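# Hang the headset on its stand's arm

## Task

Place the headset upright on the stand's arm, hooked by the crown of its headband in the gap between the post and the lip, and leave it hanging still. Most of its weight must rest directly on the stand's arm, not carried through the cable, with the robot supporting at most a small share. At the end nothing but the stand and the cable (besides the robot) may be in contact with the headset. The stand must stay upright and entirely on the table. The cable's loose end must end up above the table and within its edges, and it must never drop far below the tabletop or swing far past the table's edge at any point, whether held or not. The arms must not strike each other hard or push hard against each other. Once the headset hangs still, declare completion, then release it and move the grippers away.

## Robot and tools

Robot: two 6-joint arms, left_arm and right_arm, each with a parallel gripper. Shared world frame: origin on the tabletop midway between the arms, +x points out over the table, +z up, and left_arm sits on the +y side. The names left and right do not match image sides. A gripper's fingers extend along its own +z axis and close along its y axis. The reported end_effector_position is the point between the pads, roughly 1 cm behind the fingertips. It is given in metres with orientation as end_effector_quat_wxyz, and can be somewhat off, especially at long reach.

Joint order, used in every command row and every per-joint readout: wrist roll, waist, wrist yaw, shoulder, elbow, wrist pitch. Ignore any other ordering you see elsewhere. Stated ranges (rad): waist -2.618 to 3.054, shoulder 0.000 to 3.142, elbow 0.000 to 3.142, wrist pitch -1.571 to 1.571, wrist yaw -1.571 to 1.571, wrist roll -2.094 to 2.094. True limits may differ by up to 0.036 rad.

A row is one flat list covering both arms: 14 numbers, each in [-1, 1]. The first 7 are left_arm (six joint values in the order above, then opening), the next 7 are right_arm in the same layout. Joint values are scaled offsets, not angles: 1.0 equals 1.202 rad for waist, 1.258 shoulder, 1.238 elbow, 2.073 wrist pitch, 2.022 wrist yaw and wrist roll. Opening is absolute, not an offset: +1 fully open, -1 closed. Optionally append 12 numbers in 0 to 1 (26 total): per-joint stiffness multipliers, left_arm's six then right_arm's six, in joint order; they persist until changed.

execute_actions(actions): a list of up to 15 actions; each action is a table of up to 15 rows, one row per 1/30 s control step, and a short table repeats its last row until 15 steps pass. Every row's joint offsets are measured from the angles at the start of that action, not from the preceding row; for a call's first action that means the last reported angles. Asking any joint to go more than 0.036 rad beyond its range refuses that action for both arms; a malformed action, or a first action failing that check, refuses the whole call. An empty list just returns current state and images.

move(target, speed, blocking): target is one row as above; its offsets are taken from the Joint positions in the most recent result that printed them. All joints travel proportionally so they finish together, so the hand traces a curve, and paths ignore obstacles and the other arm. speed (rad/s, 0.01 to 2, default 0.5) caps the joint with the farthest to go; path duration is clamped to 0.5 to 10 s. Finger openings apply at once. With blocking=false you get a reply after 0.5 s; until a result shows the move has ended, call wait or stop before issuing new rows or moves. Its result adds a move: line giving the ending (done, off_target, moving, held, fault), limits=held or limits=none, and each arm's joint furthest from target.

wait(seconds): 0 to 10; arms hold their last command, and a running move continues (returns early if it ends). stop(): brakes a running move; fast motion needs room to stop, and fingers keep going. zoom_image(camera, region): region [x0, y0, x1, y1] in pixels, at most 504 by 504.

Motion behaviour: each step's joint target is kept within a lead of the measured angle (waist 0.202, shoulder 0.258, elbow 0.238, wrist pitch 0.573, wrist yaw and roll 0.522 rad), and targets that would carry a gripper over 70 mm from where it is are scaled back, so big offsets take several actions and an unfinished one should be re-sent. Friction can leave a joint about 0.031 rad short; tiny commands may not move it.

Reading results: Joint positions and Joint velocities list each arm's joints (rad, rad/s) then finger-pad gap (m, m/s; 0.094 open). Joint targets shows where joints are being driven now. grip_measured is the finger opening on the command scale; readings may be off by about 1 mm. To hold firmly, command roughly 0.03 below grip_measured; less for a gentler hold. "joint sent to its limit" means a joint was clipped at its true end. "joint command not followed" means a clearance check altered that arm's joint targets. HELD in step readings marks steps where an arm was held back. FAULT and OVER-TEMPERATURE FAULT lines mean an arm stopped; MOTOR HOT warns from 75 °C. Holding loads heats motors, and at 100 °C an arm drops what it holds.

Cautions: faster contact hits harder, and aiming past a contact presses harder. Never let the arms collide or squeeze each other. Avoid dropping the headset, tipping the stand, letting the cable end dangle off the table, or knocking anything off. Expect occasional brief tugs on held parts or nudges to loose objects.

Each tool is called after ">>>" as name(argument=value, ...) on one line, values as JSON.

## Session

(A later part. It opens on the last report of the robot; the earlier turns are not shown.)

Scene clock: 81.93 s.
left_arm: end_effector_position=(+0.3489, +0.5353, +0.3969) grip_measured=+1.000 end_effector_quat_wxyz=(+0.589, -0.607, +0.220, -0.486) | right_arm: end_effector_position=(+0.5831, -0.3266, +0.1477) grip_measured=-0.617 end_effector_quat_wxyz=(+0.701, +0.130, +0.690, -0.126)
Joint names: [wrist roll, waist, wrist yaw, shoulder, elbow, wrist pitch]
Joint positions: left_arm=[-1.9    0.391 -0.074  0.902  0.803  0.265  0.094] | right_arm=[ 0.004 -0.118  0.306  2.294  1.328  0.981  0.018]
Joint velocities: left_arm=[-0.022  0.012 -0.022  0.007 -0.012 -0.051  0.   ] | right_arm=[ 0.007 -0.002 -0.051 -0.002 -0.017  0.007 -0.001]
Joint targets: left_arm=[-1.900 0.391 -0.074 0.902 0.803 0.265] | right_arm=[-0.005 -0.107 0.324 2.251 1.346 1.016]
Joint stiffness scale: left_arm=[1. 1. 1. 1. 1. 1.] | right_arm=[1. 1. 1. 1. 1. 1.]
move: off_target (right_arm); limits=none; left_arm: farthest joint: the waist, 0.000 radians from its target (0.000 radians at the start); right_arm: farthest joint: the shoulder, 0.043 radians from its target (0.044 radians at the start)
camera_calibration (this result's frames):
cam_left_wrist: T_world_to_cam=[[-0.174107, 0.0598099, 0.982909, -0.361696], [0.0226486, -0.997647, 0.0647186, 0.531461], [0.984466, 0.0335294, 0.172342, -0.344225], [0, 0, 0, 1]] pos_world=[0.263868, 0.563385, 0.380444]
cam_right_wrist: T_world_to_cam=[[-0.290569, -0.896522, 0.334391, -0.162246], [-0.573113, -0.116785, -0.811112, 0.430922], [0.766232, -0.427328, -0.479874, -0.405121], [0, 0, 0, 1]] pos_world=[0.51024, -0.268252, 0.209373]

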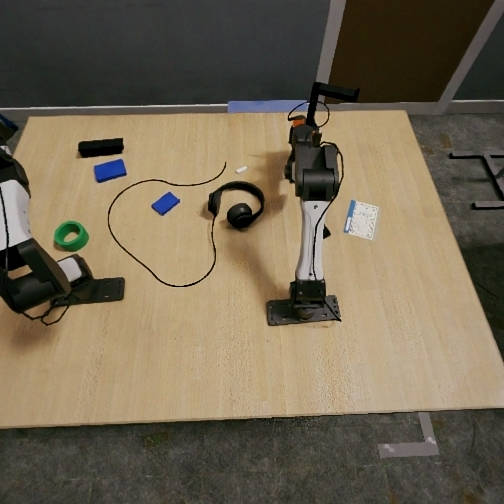

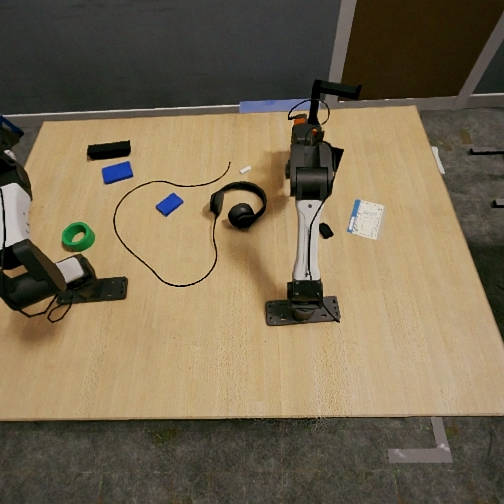

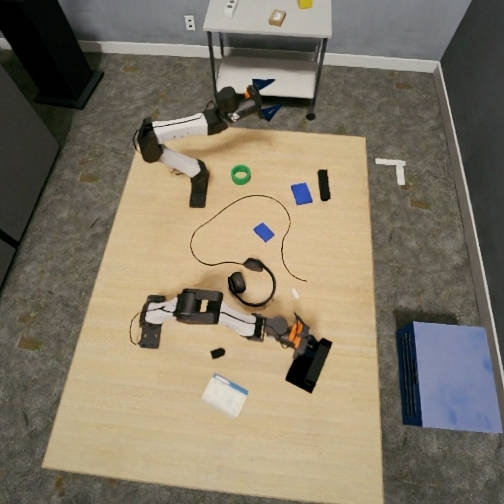

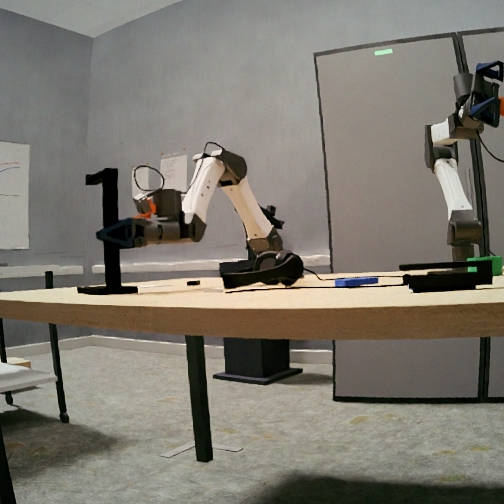

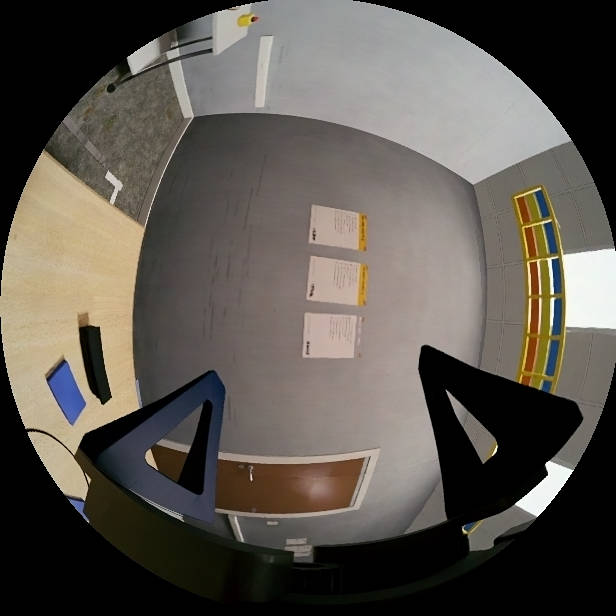

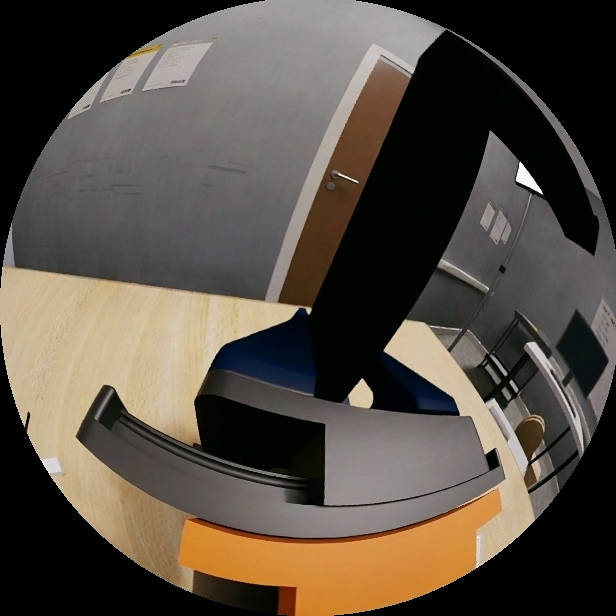

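>>> move(target=[0,0,0,0,0,0,1,0,0.24,0.6,-0.02,0.015,0.01,-0.66], speed=0.4)

>>> move(target=[0,0,0,0,0,0,1,0,0,0,0,0,0,0.4])

>>> move(target=[0,0,0,0,0,0,1,0,0.25,0,-0.03,0,0,0.4], speed=0.3)

Scene clock: 93.63 s.
left_arm: end_effector_position=(+0.3489, +0.5353, +0.3969) grip_measured=+1.000 end_effector_quat_wxyz=(+0.589, -0.607, +0.220, -0.486) | right_arm: end_effector_position=(+0.4601, -0.3041, +0.1442) grip_measured=-0.618 end_effector_quat_wxyz=(+0.570, +0.430, +0.561, -0.419)
Joint names: [wrist roll, waist, wrist yaw, shoulder, elbow, wrist pitch]
Joint positions: left_arm=[-1.9    0.391 -0.074  0.902  0.803  0.265  0.094] | right_arm=[0.018 0.16  1.509 2.294 1.328 0.967 0.018]
Joint velocities: left_arm=[-0.007 -0.002  0.022  0.002  0.002 -0.051  0.   ] | right_arm=[-0.037 -0.002  0.051 -0.007  0.007  0.022 -0.001]
Joint targets: left_arm=[-1.900 0.391 -0.074 0.902 0.803 0.265] | right_arm=[0.004 0.170 1.520 2.269 1.346 1.002]
Joint stiffness scale: left_arm=[1. 1. 1. 1. 1. 1.] | right_arm=[1. 1. 1. 1. 1. 1.]
move: off_target (right_arm); limits=none; left_arm: farthest joint: the waist, 0.000 radians from its target (0.000 radians at the start); right_arm: farthest joint: the wrist pitch, 0.034 radians from its target (0.020 radians at the start)
camera_calibration (this result's frames):
cam_left_wrist: T_world_to_cam=[[-0.174107, 0.0598099, 0.982909, -0.361696], [0.0226486, -0.997647, 0.0647186, 0.531461], [0.984466, 0.0335294, 0.172342, -0.344225], [0, 0, 0, 1]] pos_world=[0.263868, 0.563385, 0.380444]
cam_right_wrist: T_world_to_cam=[[-0.89268, -0.31385, 0.323452, 0.279118], [-0.433403, 0.400923, -0.807108, 0.452735], [0.123631, -0.860674, -0.493919, -0.137105], [0, 0, 0, 1]] pos_world=[0.46233, -0.211913, 0.207407]

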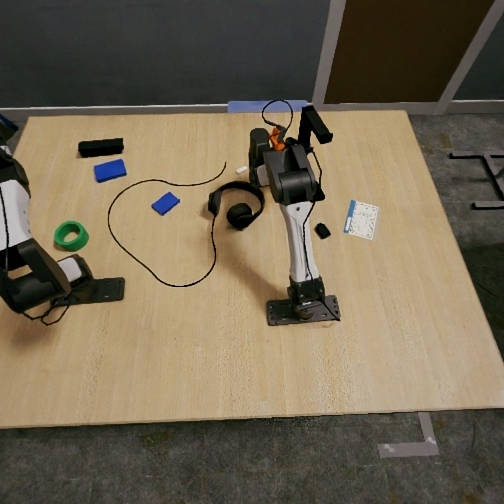

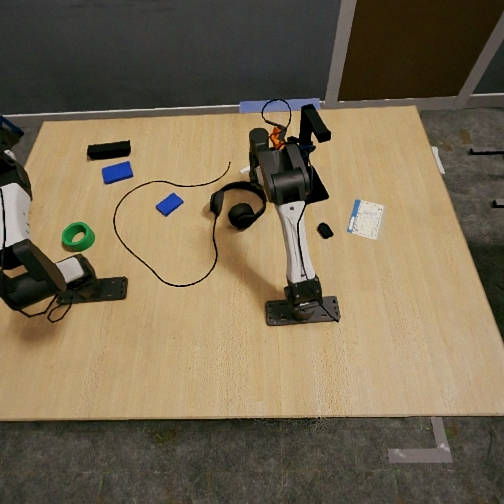

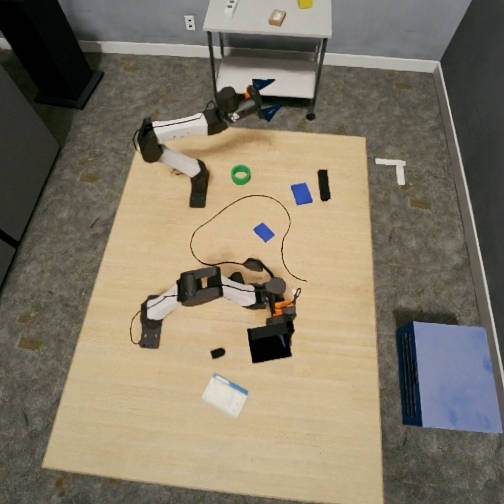

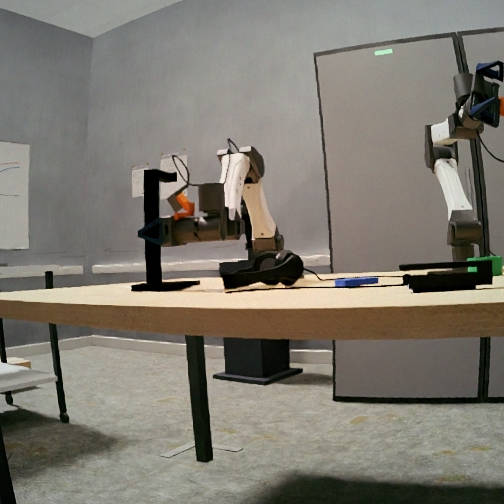

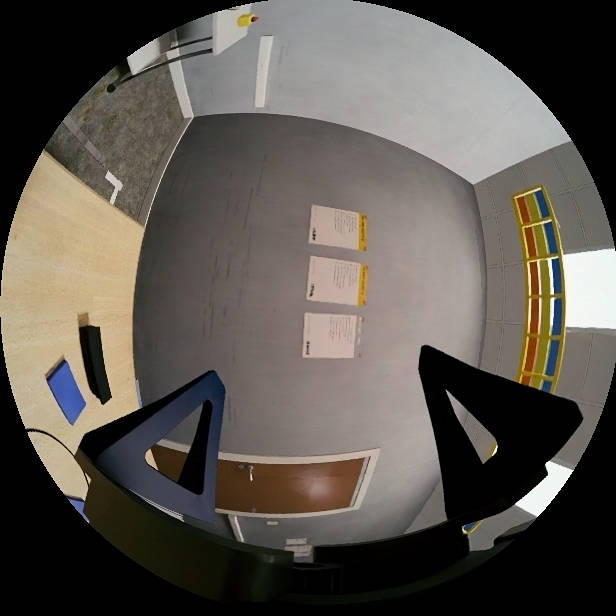

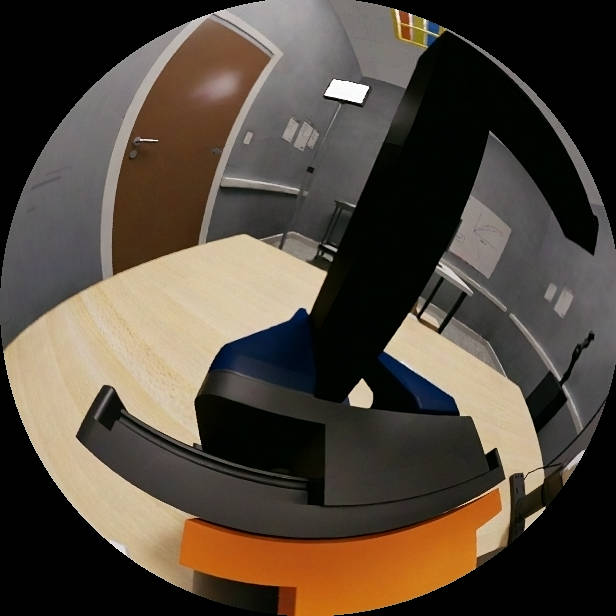

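Scene clock: 94.13 s.
left_arm: end_effector_position=(+0.3489, +0.5353, +0.3969) grip_measured=+1.000 end_effector_quat_wxyz=(+0.589, -0.607, +0.220, -0.486) | right_arm: end_effector_position=(+0.4599, -0.3042, +0.1436) grip_measured=+0.398 end_effector_quat_wxyz=(+0.569, +0.430, +0.561, -0.420)
Joint names: [wrist roll, waist, wrist yaw, shoulder, elbow, wrist pitch]
Joint positions: left_arm=[-1.9    0.391 -0.074  0.902  0.803  0.265  0.094] | right_arm=[0.018 0.16  1.51  2.295 1.328 0.967 0.066]
Joint velocities: left_arm=[ 0.022  0.012  0.007  0.022 -0.027  0.007  0.   ] | right_arm=[-0.051 -0.002  0.007  0.007  0.002 -0.022  0.001]
Joint targets: left_arm=[-1.900 0.391 -0.074 0.902 0.803 0.265] | right_arm=[0.018 0.160 1.509 2.294 1.328 0.967]
Joint stiffness scale: left_arm=[1. 1. 1. 1. 1. 1.] | right_arm=[1. 1. 1. 1. 1. 1.]
move: done; limits=none; left_arm: farthest joint: the waist, 0.000 radians from its target (0.000 radians at the start); right_arm: farthest joint: the shoulder, 0.001 radians from its target (0.000 radians at the start)
camera_calibration (this result's frames):
cam_left_wrist: T_world_to_cam=[[-0.174107, 0.0598099, 0.982909, -0.361696], [0.0226486, -0.997647, 0.0647186, 0.531461], [0.984466, 0.0335294, 0.172342, -0.344225], [0, 0, 0, 1]] pos_world=[0.263868, 0.563385, 0.380444]
cam_right_wrist: T_world_to_cam=[[-0.892675, -0.312754, 0.324525, 0.279318], [-0.433849, 0.401236, -0.806712, 0.452491], [0.122092, -0.860927, -0.493861, -0.136772], [0, 0, 0, 1]] pos_world=[0.462352, -0.211949, 0.206838]

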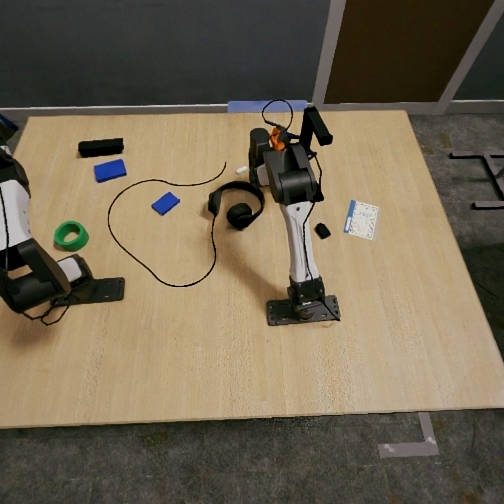

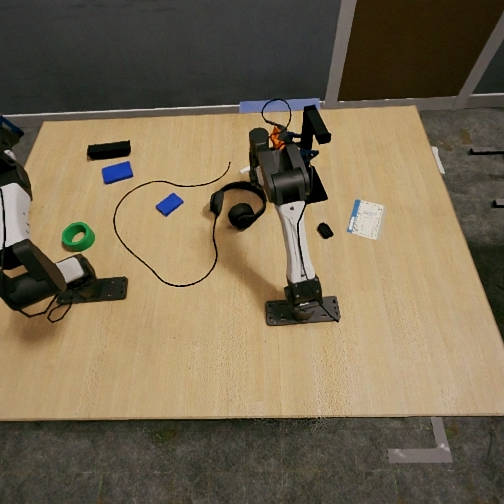

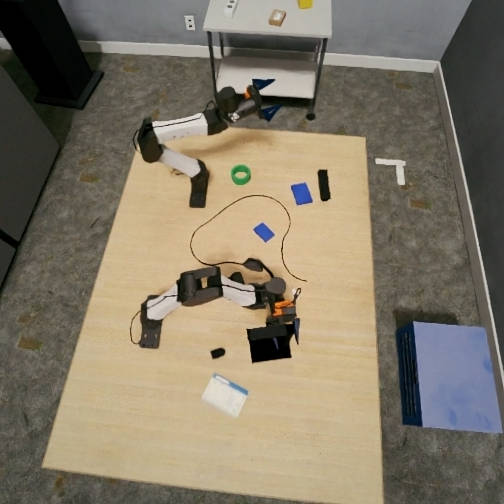

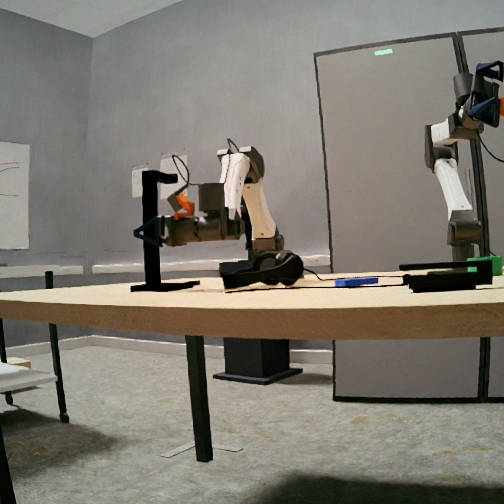

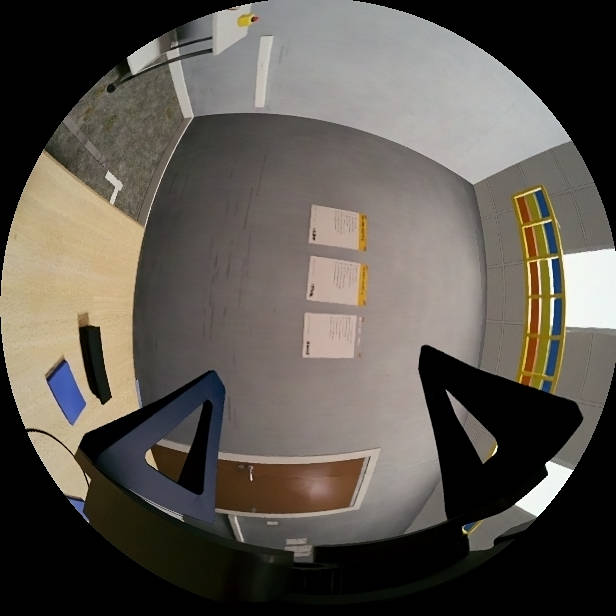

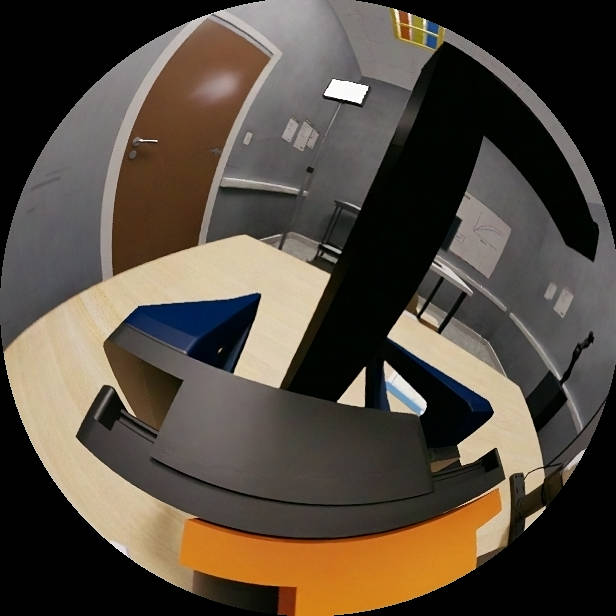

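Scene clock: 95.50 s.
left_arm: end_effector_position=(+0.3489, +0.5353, +0.3969) grip_measured=+1.000 end_effector_quat_wxyz=(+0.589, -0.607, +0.220, -0.486) | right_arm: end_effector_position=(+0.4567, -0.1566, +0.1518) grip_measured=+0.398 end_effector_quat_wxyz=(+0.628, +0.347, +0.615, -0.325)
Joint names: [wrist roll, waist, wrist yaw, shoulder, elbow, wrist pitch]
Joint positions: left_arm=[-1.9    0.391 -0.074  0.902  0.803  0.265  0.094] | right_arm=[0.018 0.458 1.51  2.277 1.328 0.967 0.066]
Joint velocities: left_arm=[-0.022  0.007 -0.022  0.002 -0.002  0.007  0.   ] | right_arm=[ 0.007 -0.002 -0.081  0.012 -0.022  0.022  0.   ]
Joint targets: left_arm=[-1.900 0.391 -0.074 0.902 0.803 0.265] | right_arm=[0.018 0.461 1.510 2.257 1.328 0.967]
Joint stiffness scale: left_arm=[1. 1. 1. 1. 1. 1.] | right_arm=[1. 1. 1. 1. 1. 1.]
move: done; limits=none; left_arm: farthest joint: the waist, 0.000 radians from its target (0.000 radians at the start); right_arm: farthest joint: the shoulder, 0.019 radians from its target (0.038 radians at the start)
camera_calibration (this result's frames):
cam_left_wrist: T_world_to_cam=[[-0.174107, 0.0598099, 0.982909, -0.361696], [0.0226486, -0.997647, 0.0647186, 0.531461], [0.984466, 0.0335294, 0.172342, -0.344225], [0, 0, 0, 1]] pos_world=[0.263868, 0.563385, 0.380444]
cam_right_wrist: T_world_to_cam=[[-0.766565, -0.563883, 0.307269, 0.22564], [-0.51964, 0.263555, -0.81272, 0.417022], [0.377297, -0.782672, -0.495048, -0.109393], [0, 0, 0, 1]] pos_world=[0.430943, -0.0682927, 0.215435]

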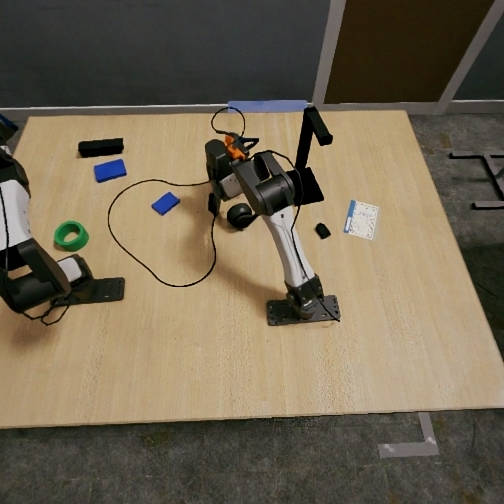

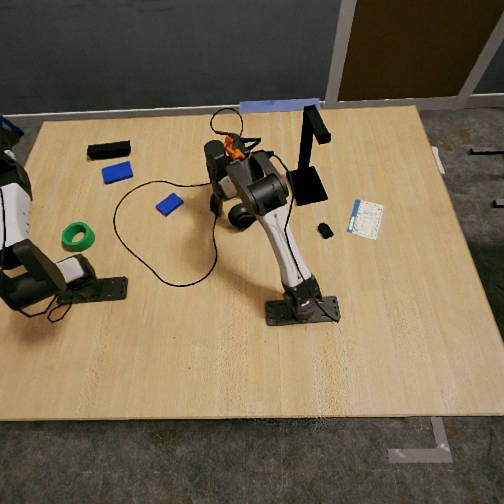

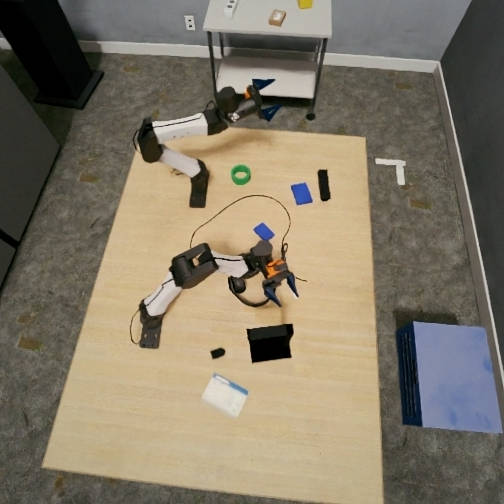

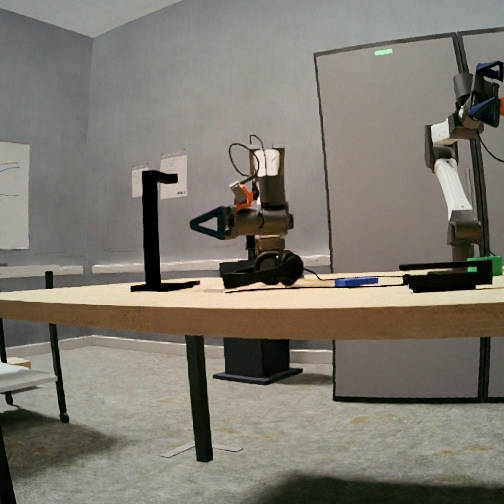

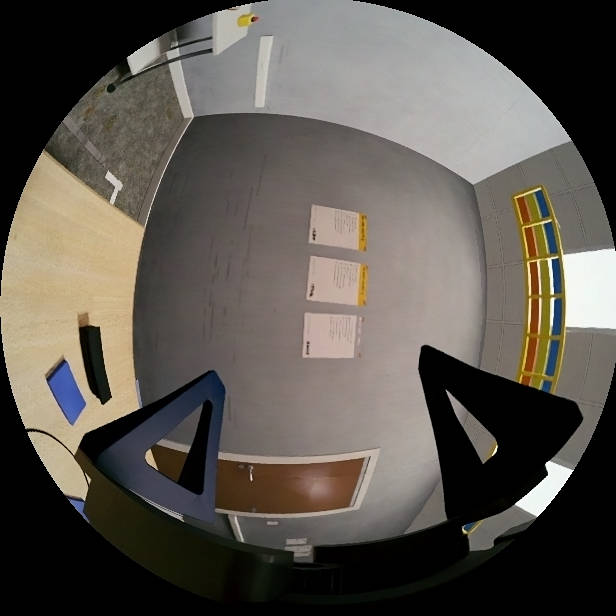

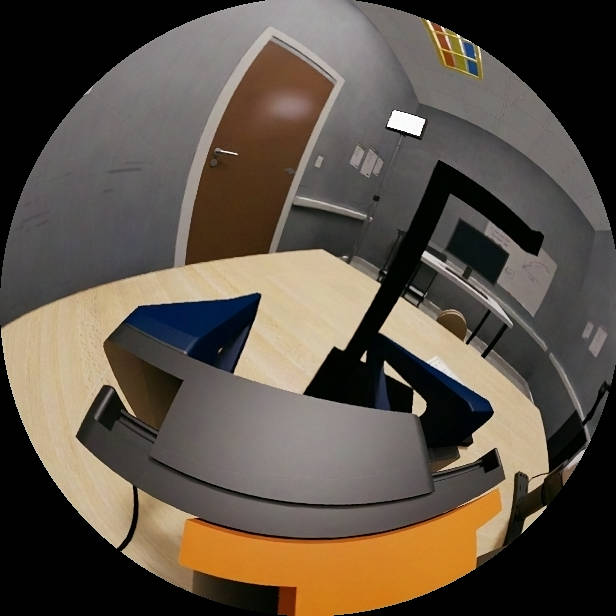

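>>> execute_actions(actions=[])

Scene clock: 117.93 s.
left_arm: end_effector_position=(+0.3489, +0.5353, +0.3969) grip_measured=+1.000 end_effector_quat_wxyz=(+0.589, -0.607, +0.220, -0.486) | right_arm: end_effector_position=(+0.4567, -0.1566, +0.1518) grip_measured=+0.398 end_effector_quat_wxyz=(+0.628, +0.347, +0.615, -0.325)
Joint names: [wrist roll, waist, wrist yaw, shoulder, elbow, wrist pitch]
Joint positions: left_arm=[-1.9    0.391 -0.074  0.902  0.803  0.265  0.094] | right_arm=[0.018 0.458 1.51  2.277 1.328 0.967 0.066]
Joint velocities: left_arm=[-0.051 -0.007  0.051  0.022 -0.002  0.022  0.   ] | right_arm=[-0.007 -0.017 -0.022  0.002  0.007 -0.022 -0.001]
Joint targets: left_arm=[-1.900 0.391 -0.074 0.902 0.803 0.265] | right_arm=[0.018 0.461 1.510 2.257 1.328 0.967]
Joint stiffness scale: left_arm=[1. 1. 1. 1. 1. 1.] | right_arm=[1. 1. 1. 1. 1. 1.]
camera_calibration (this result's frames):
cam_left_wrist: T_world_to_cam=[[-0.174107, 0.0598099, 0.982909, -0.361696], [0.0226486, -0.997647, 0.0647186, 0.531461], [0.984466, 0.0335294, 0.172342, -0.344225], [0, 0, 0, 1]] pos_world=[0.263868, 0.563385, 0.380444]
cam_right_wrist: T_world_to_cam=[[-0.766565, -0.563883, 0.307269, 0.22564], [-0.51964, 0.263555, -0.81272, 0.417022], [0.377297, -0.782672, -0.495048, -0.109393], [0, 0, 0, 1]] pos_world=[0.430943, -0.0682927, 0.215435]

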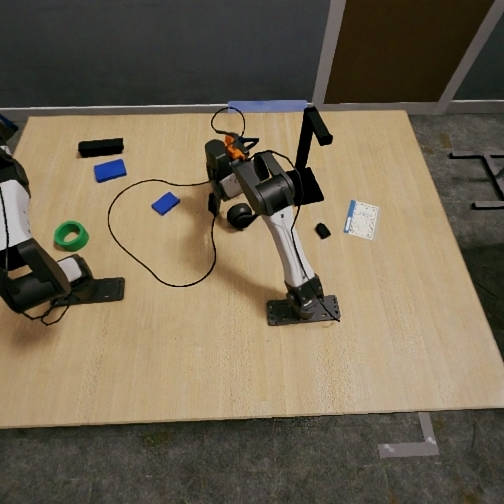

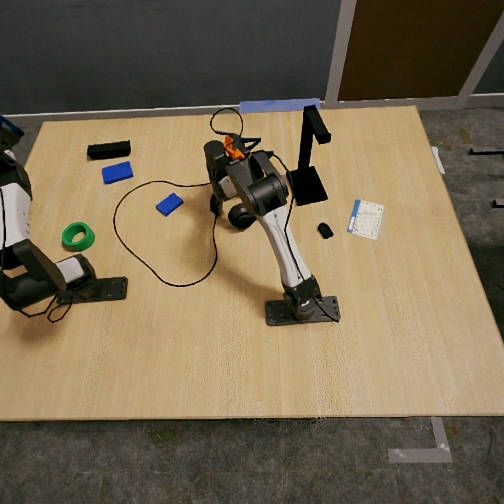

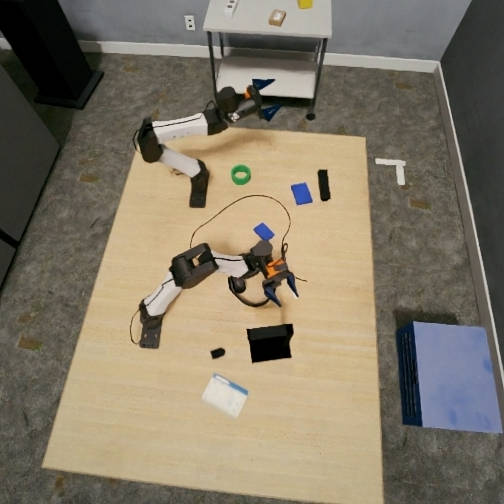

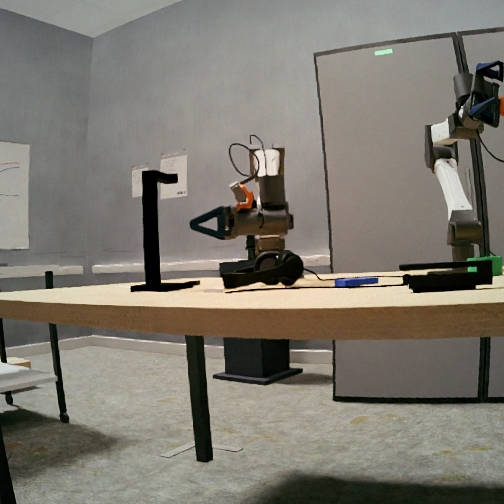

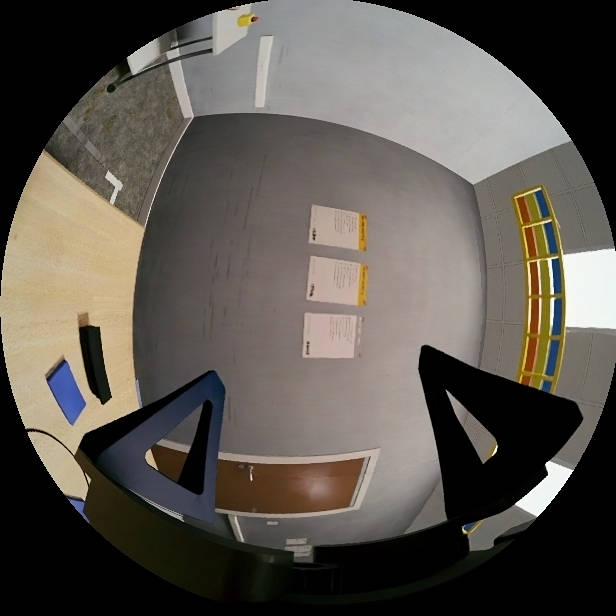

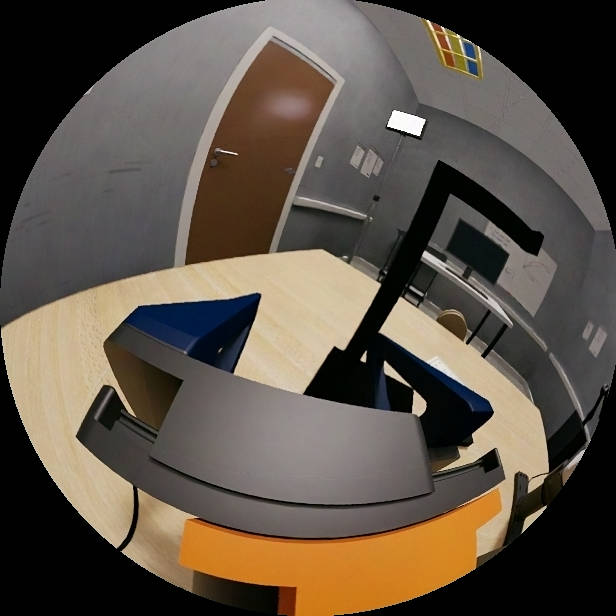

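>>> move(target=[0,0,0,0,0,0,1,0,0.1,-0.747,-0.72,-0.154,-0.4,0.4], speed=1.0)

>>> move(target=[0,0,0,0,0,0,1,0,-0.1,0,0,0,-0.7,0.2], speed=1.2)

Scene clock: 137.97 s.
left_arm: end_effector_position=(+0.3489, +0.5353, +0.3969) grip_measured=+1.000 end_effector_quat_wxyz=(+0.589, -0.607, +0.220, -0.486) | right_arm: end_effector_position=(+0.3452, +0.0339, +0.3622) grip_measured=+0.398 end_effector_quat_wxyz=(+0.649, -0.216, +0.698, +0.214)
Joint names: [wrist roll, waist, wrist yaw, shoulder, elbow, wrist pitch]
Joint positions: left_arm=[-1.9    0.391 -0.074  0.902  0.803  0.265  0.094] | right_arm=[0.018 0.566 0.007 1.38  1.163 0.149 0.066]
Joint velocities: left_arm=[ 0.037  0.002 -0.037  0.007 -0.002 -0.007  0.   ] | right_arm=[ 0.022 -0.012  0.007 -0.012  0.007  0.051 -0.001]
Joint targets: left_arm=[-1.900 0.391 -0.074 0.902 0.803 0.265] | right_arm=[0.018 0.578 -0.000 1.371 1.137 0.138]
Joint stiffness scale: left_arm=[1. 1. 1. 1. 1. 1.] | right_arm=[1. 1. 1. 1. 1. 1.]
move: off_target (right_arm); limits=none; left_arm: farthest joint: the waist, 0.000 radians from its target (0.000 radians at the start); right_arm: farthest joint: the elbow, 0.026 radians from its target (0.191 radians at the start)
camera_calibration (this result's frames):
cam_left_wrist: T_world_to_cam=[[-0.174107, 0.0598099, 0.982909, -0.361696], [0.0226486, -0.997647, 0.0647186, 0.531461], [0.984466, 0.0335294, 0.172342, -0.344225], [0, 0, 0, 1]] pos_world=[0.263868, 0.563385, 0.380444]
cam_right_wrist: T_world_to_cam=[[0.608755, -0.725705, 0.320575, -0.2911], [-0.277674, -0.573411, -0.770777, 0.409534], [0.743178, 0.380199, -0.550576, 0.0402965], [0, 0, 0, 1]] pos_world=[0.260978, 0.0082575, 0.431165]

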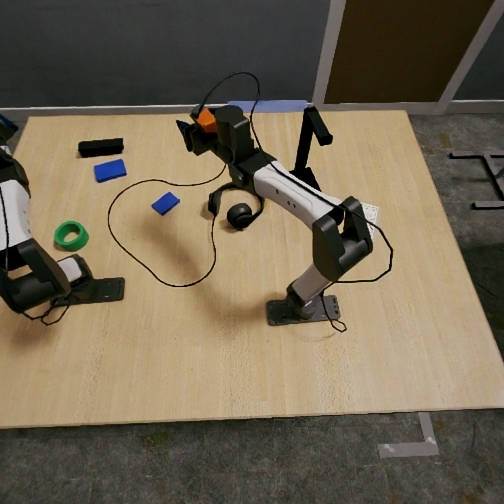

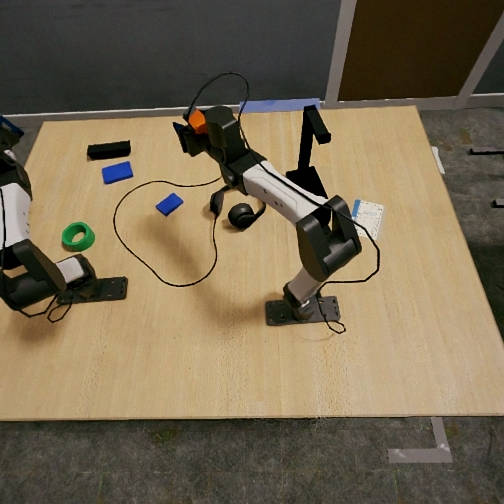

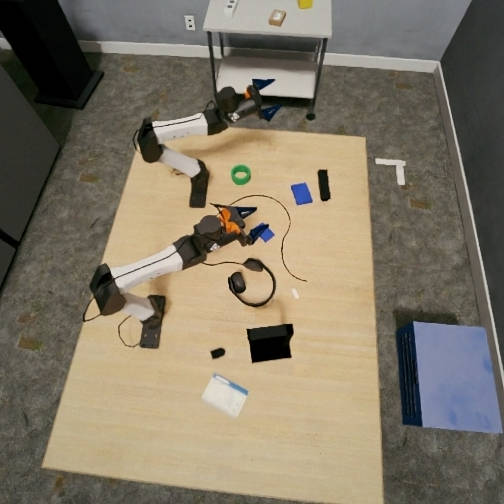

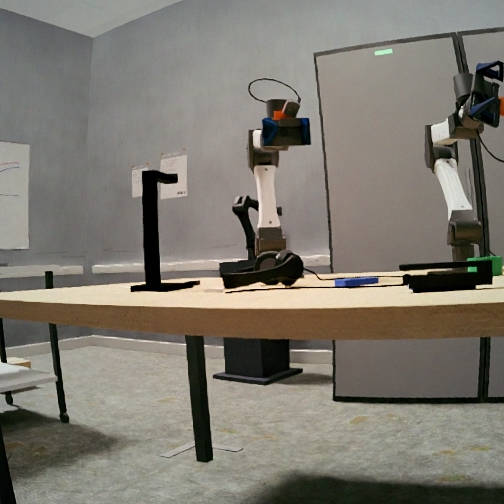

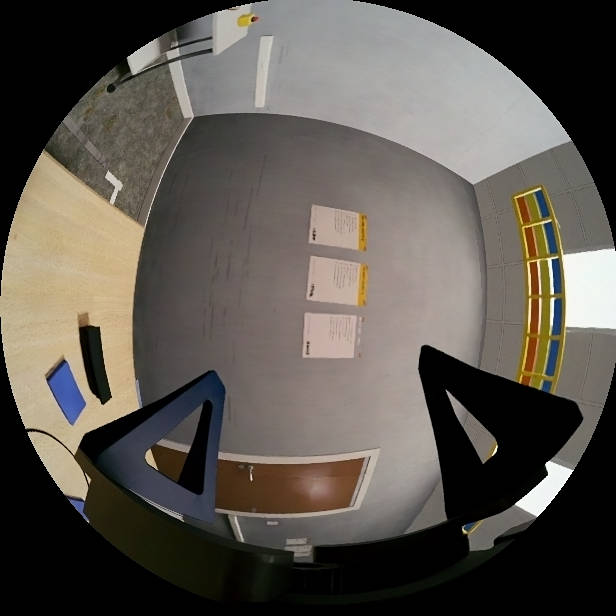

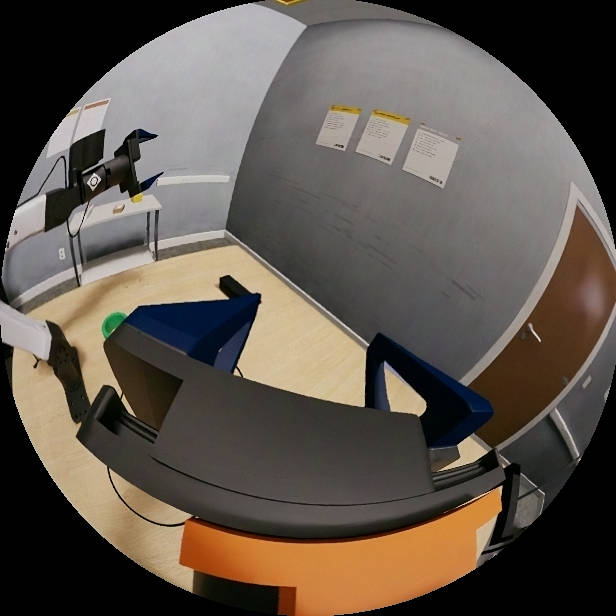

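Scene clock: 140.10 s.
left_arm: end_effector_position=(+0.3489, +0.5353, +0.3969) grip_measured=+1.000 end_effector_quat_wxyz=(+0.589, -0.607, +0.220, -0.486) | right_arm: end_effector_position=(+0.1738, -0.1214, +0.1334) grip_measured=+0.202 end_effector_quat_wxyz=(+0.034, -0.248, +0.968, +0.006)
Joint names: [wrist roll, waist, wrist yaw, shoulder, elbow, wrist pitch]
Joint positions: left_arm=[-1.9    0.391 -0.074  0.902  0.803  0.265  0.094] | right_arm=[ 0.018  0.46   0.007  1.38   1.163 -1.286  0.056]
Joint velocities: left_arm=[ 0.007  0.007 -0.081 -0.007 -0.017  0.007  0.   ] | right_arm=[ 0.037 -0.007 -0.022 -0.017  0.012  0.037 -0.   ]
Joint targets: left_arm=[-1.900 0.391 -0.074 0.902 0.803 0.265] | right_arm=[0.018 0.446 0.007 1.380 1.163 -1.302]
Joint stiffness scale: left_arm=[1. 1. 1. 1. 1. 1.] | right_arm=[1. 1. 1. 1. 1. 1.]
move: done; limits=none; left_arm: farthest joint: the waist, 0.000 radians from its target (0.000 radians at the start); right_arm: farthest joint: the wrist pitch, 0.016 radians from its target (1.451 radians at the start)
camera_calibration (this result's frames):
cam_left_wrist: T_world_to_cam=[[-0.174107, 0.0598099, 0.982909, -0.361696], [0.0226486, -0.997647, 0.0647186, 0.531461], [0.984466, 0.0335294, 0.172342, -0.344225], [0, 0, 0, 1]] pos_world=[0.263868, 0.563385, 0.380444]
cam_right_wrist: T_world_to_cam=[[0.753146, -0.657421, -0.0238374, -0.19699], [-0.578681, -0.679304, 0.451303, -0.0270384], [-0.312889, -0.326103, -0.892052, 0.244112], [0, 0, 0, 1]] pos_world=[0.209095, -0.0682673, 0.225267]

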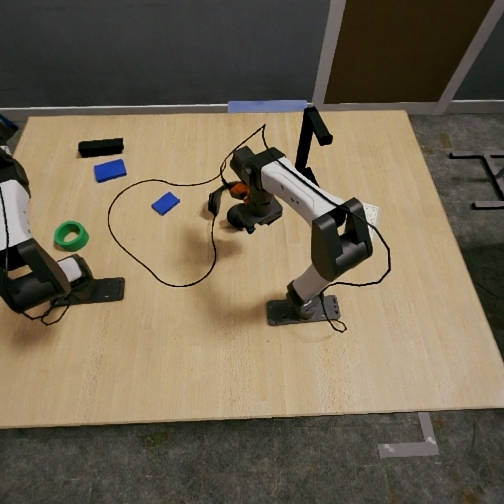

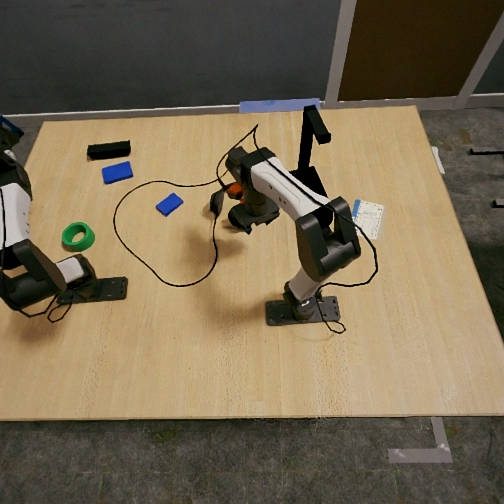

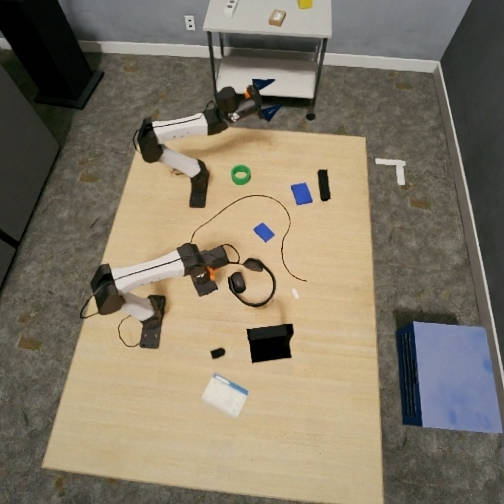

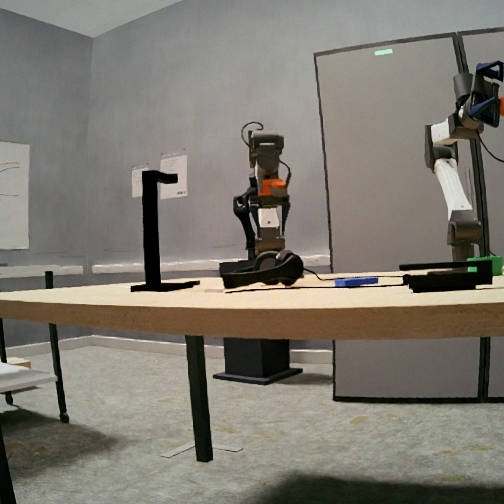

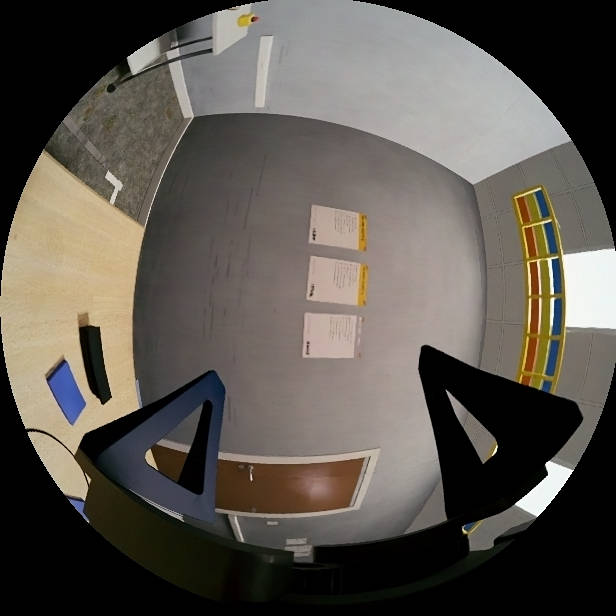

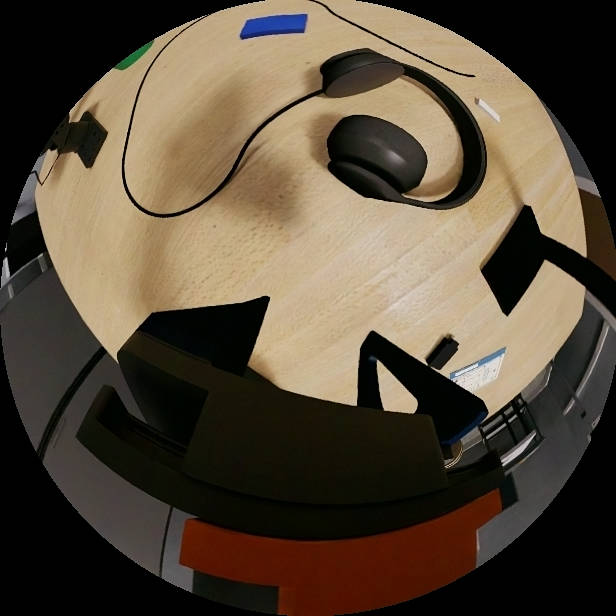

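>>> move(target=[0,0,0,0,0,0,1,0.975,-0.17,0,0.72,0.89,-0.11,0.2], speed=1.0)

Scene clock: 164.70 s.
left_arm: end_effector_position=(+0.3489, +0.5353, +0.3969) grip_measured=+1.000 end_effector_quat_wxyz=(+0.589, -0.607, +0.220, -0.486) | right_arm: end_effector_position=(+0.3894, -0.0968, +0.1173) grip_measured=+0.202 end_effector_quat_wxyz=(+0.009, +0.736, +0.677, +0.012)
Joint names: [wrist roll, waist, wrist yaw, shoulder, elbow, wrist pitch]
Joint positions: left_arm=[-1.9    0.391 -0.074  0.902  0.803  0.265  0.094] | right_arm=[ 1.98   0.266  0.007  2.281  2.238 -1.499  0.056]
Joint velocities: left_arm=[-0.022 -0.007  0.051 -0.017 -0.012  0.051  0.   ] | right_arm=[-0.051 -0.002 -0.022 -0.007  0.007 -0.037 -0.001]
Joint targets: left_arm=[-1.900 0.391 -0.074 0.902 0.803 0.265] | right_arm=[1.990 0.255 0.007 2.285 2.266 -1.514]
Joint stiffness scale: left_arm=[1. 1. 1. 1. 1. 1.] | right_arm=[1. 1. 1. 1. 1. 1.]
move: off_target (right_arm); limits=none; left_arm: farthest joint: the waist, 0.000 radians from its target (0.000 radians at the start); right_arm: farthest joint: the elbow, 0.026 radians from its target (1.101 radians at the start)
camera_calibration (this result's frames):
cam_left_wrist: T_world_to_cam=[[-0.174107, 0.0598099, 0.982909, -0.361696], [0.0226486, -0.997647, 0.0647186, 0.531461], [0.984466, 0.0335294, 0.172342, -0.344225], [0, 0, 0, 1]] pos_world=[0.263868, 0.563385, 0.380444]
cam_right_wrist: T_world_to_cam=[[-0.961283, -0.262995, -0.0822708, 0.368972], [-0.268033, 0.823052, 0.500744, 0.140369], [-0.0639801, 0.503408, -0.861677, 0.285073], [0, 0, 0, 1]] pos_world=[0.410549, -0.162001, 0.205707]

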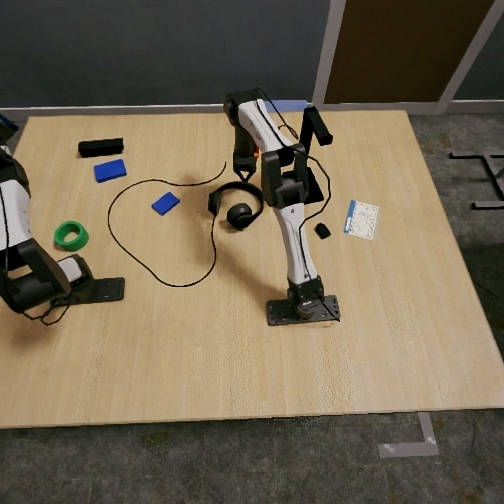

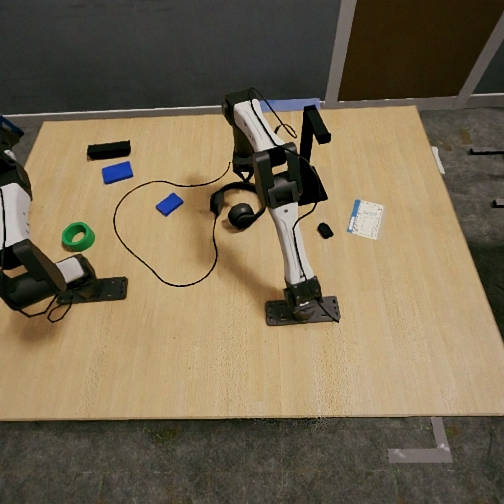

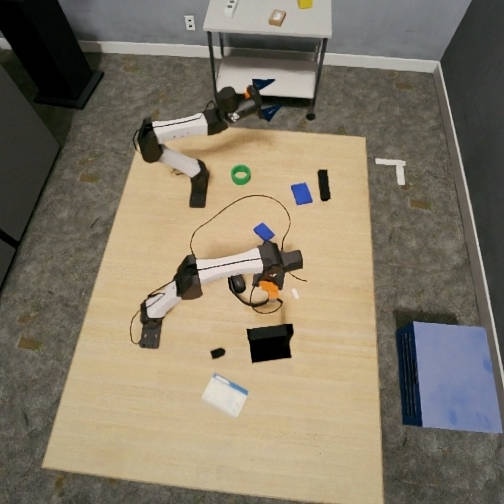

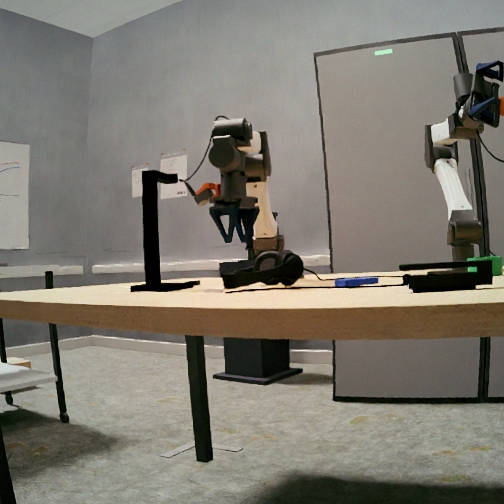

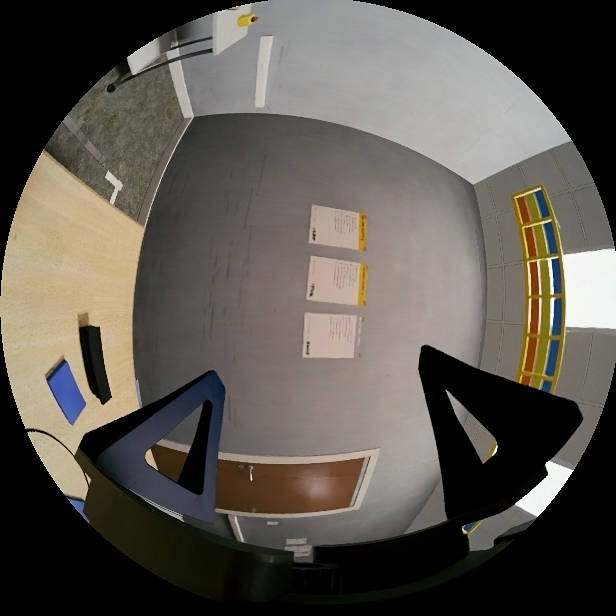

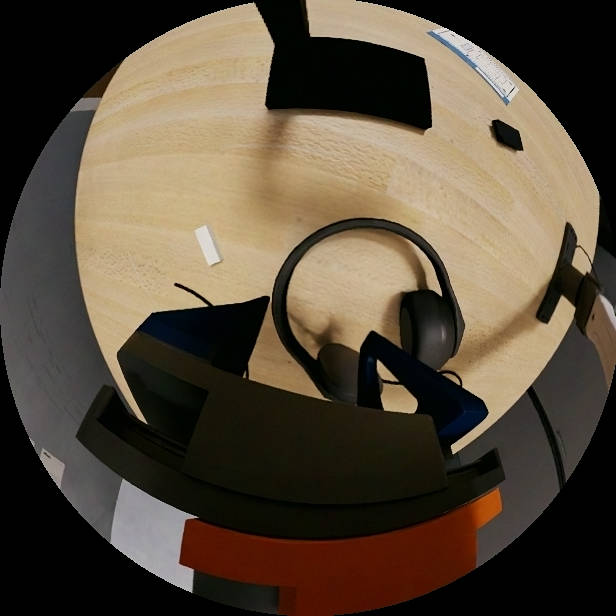

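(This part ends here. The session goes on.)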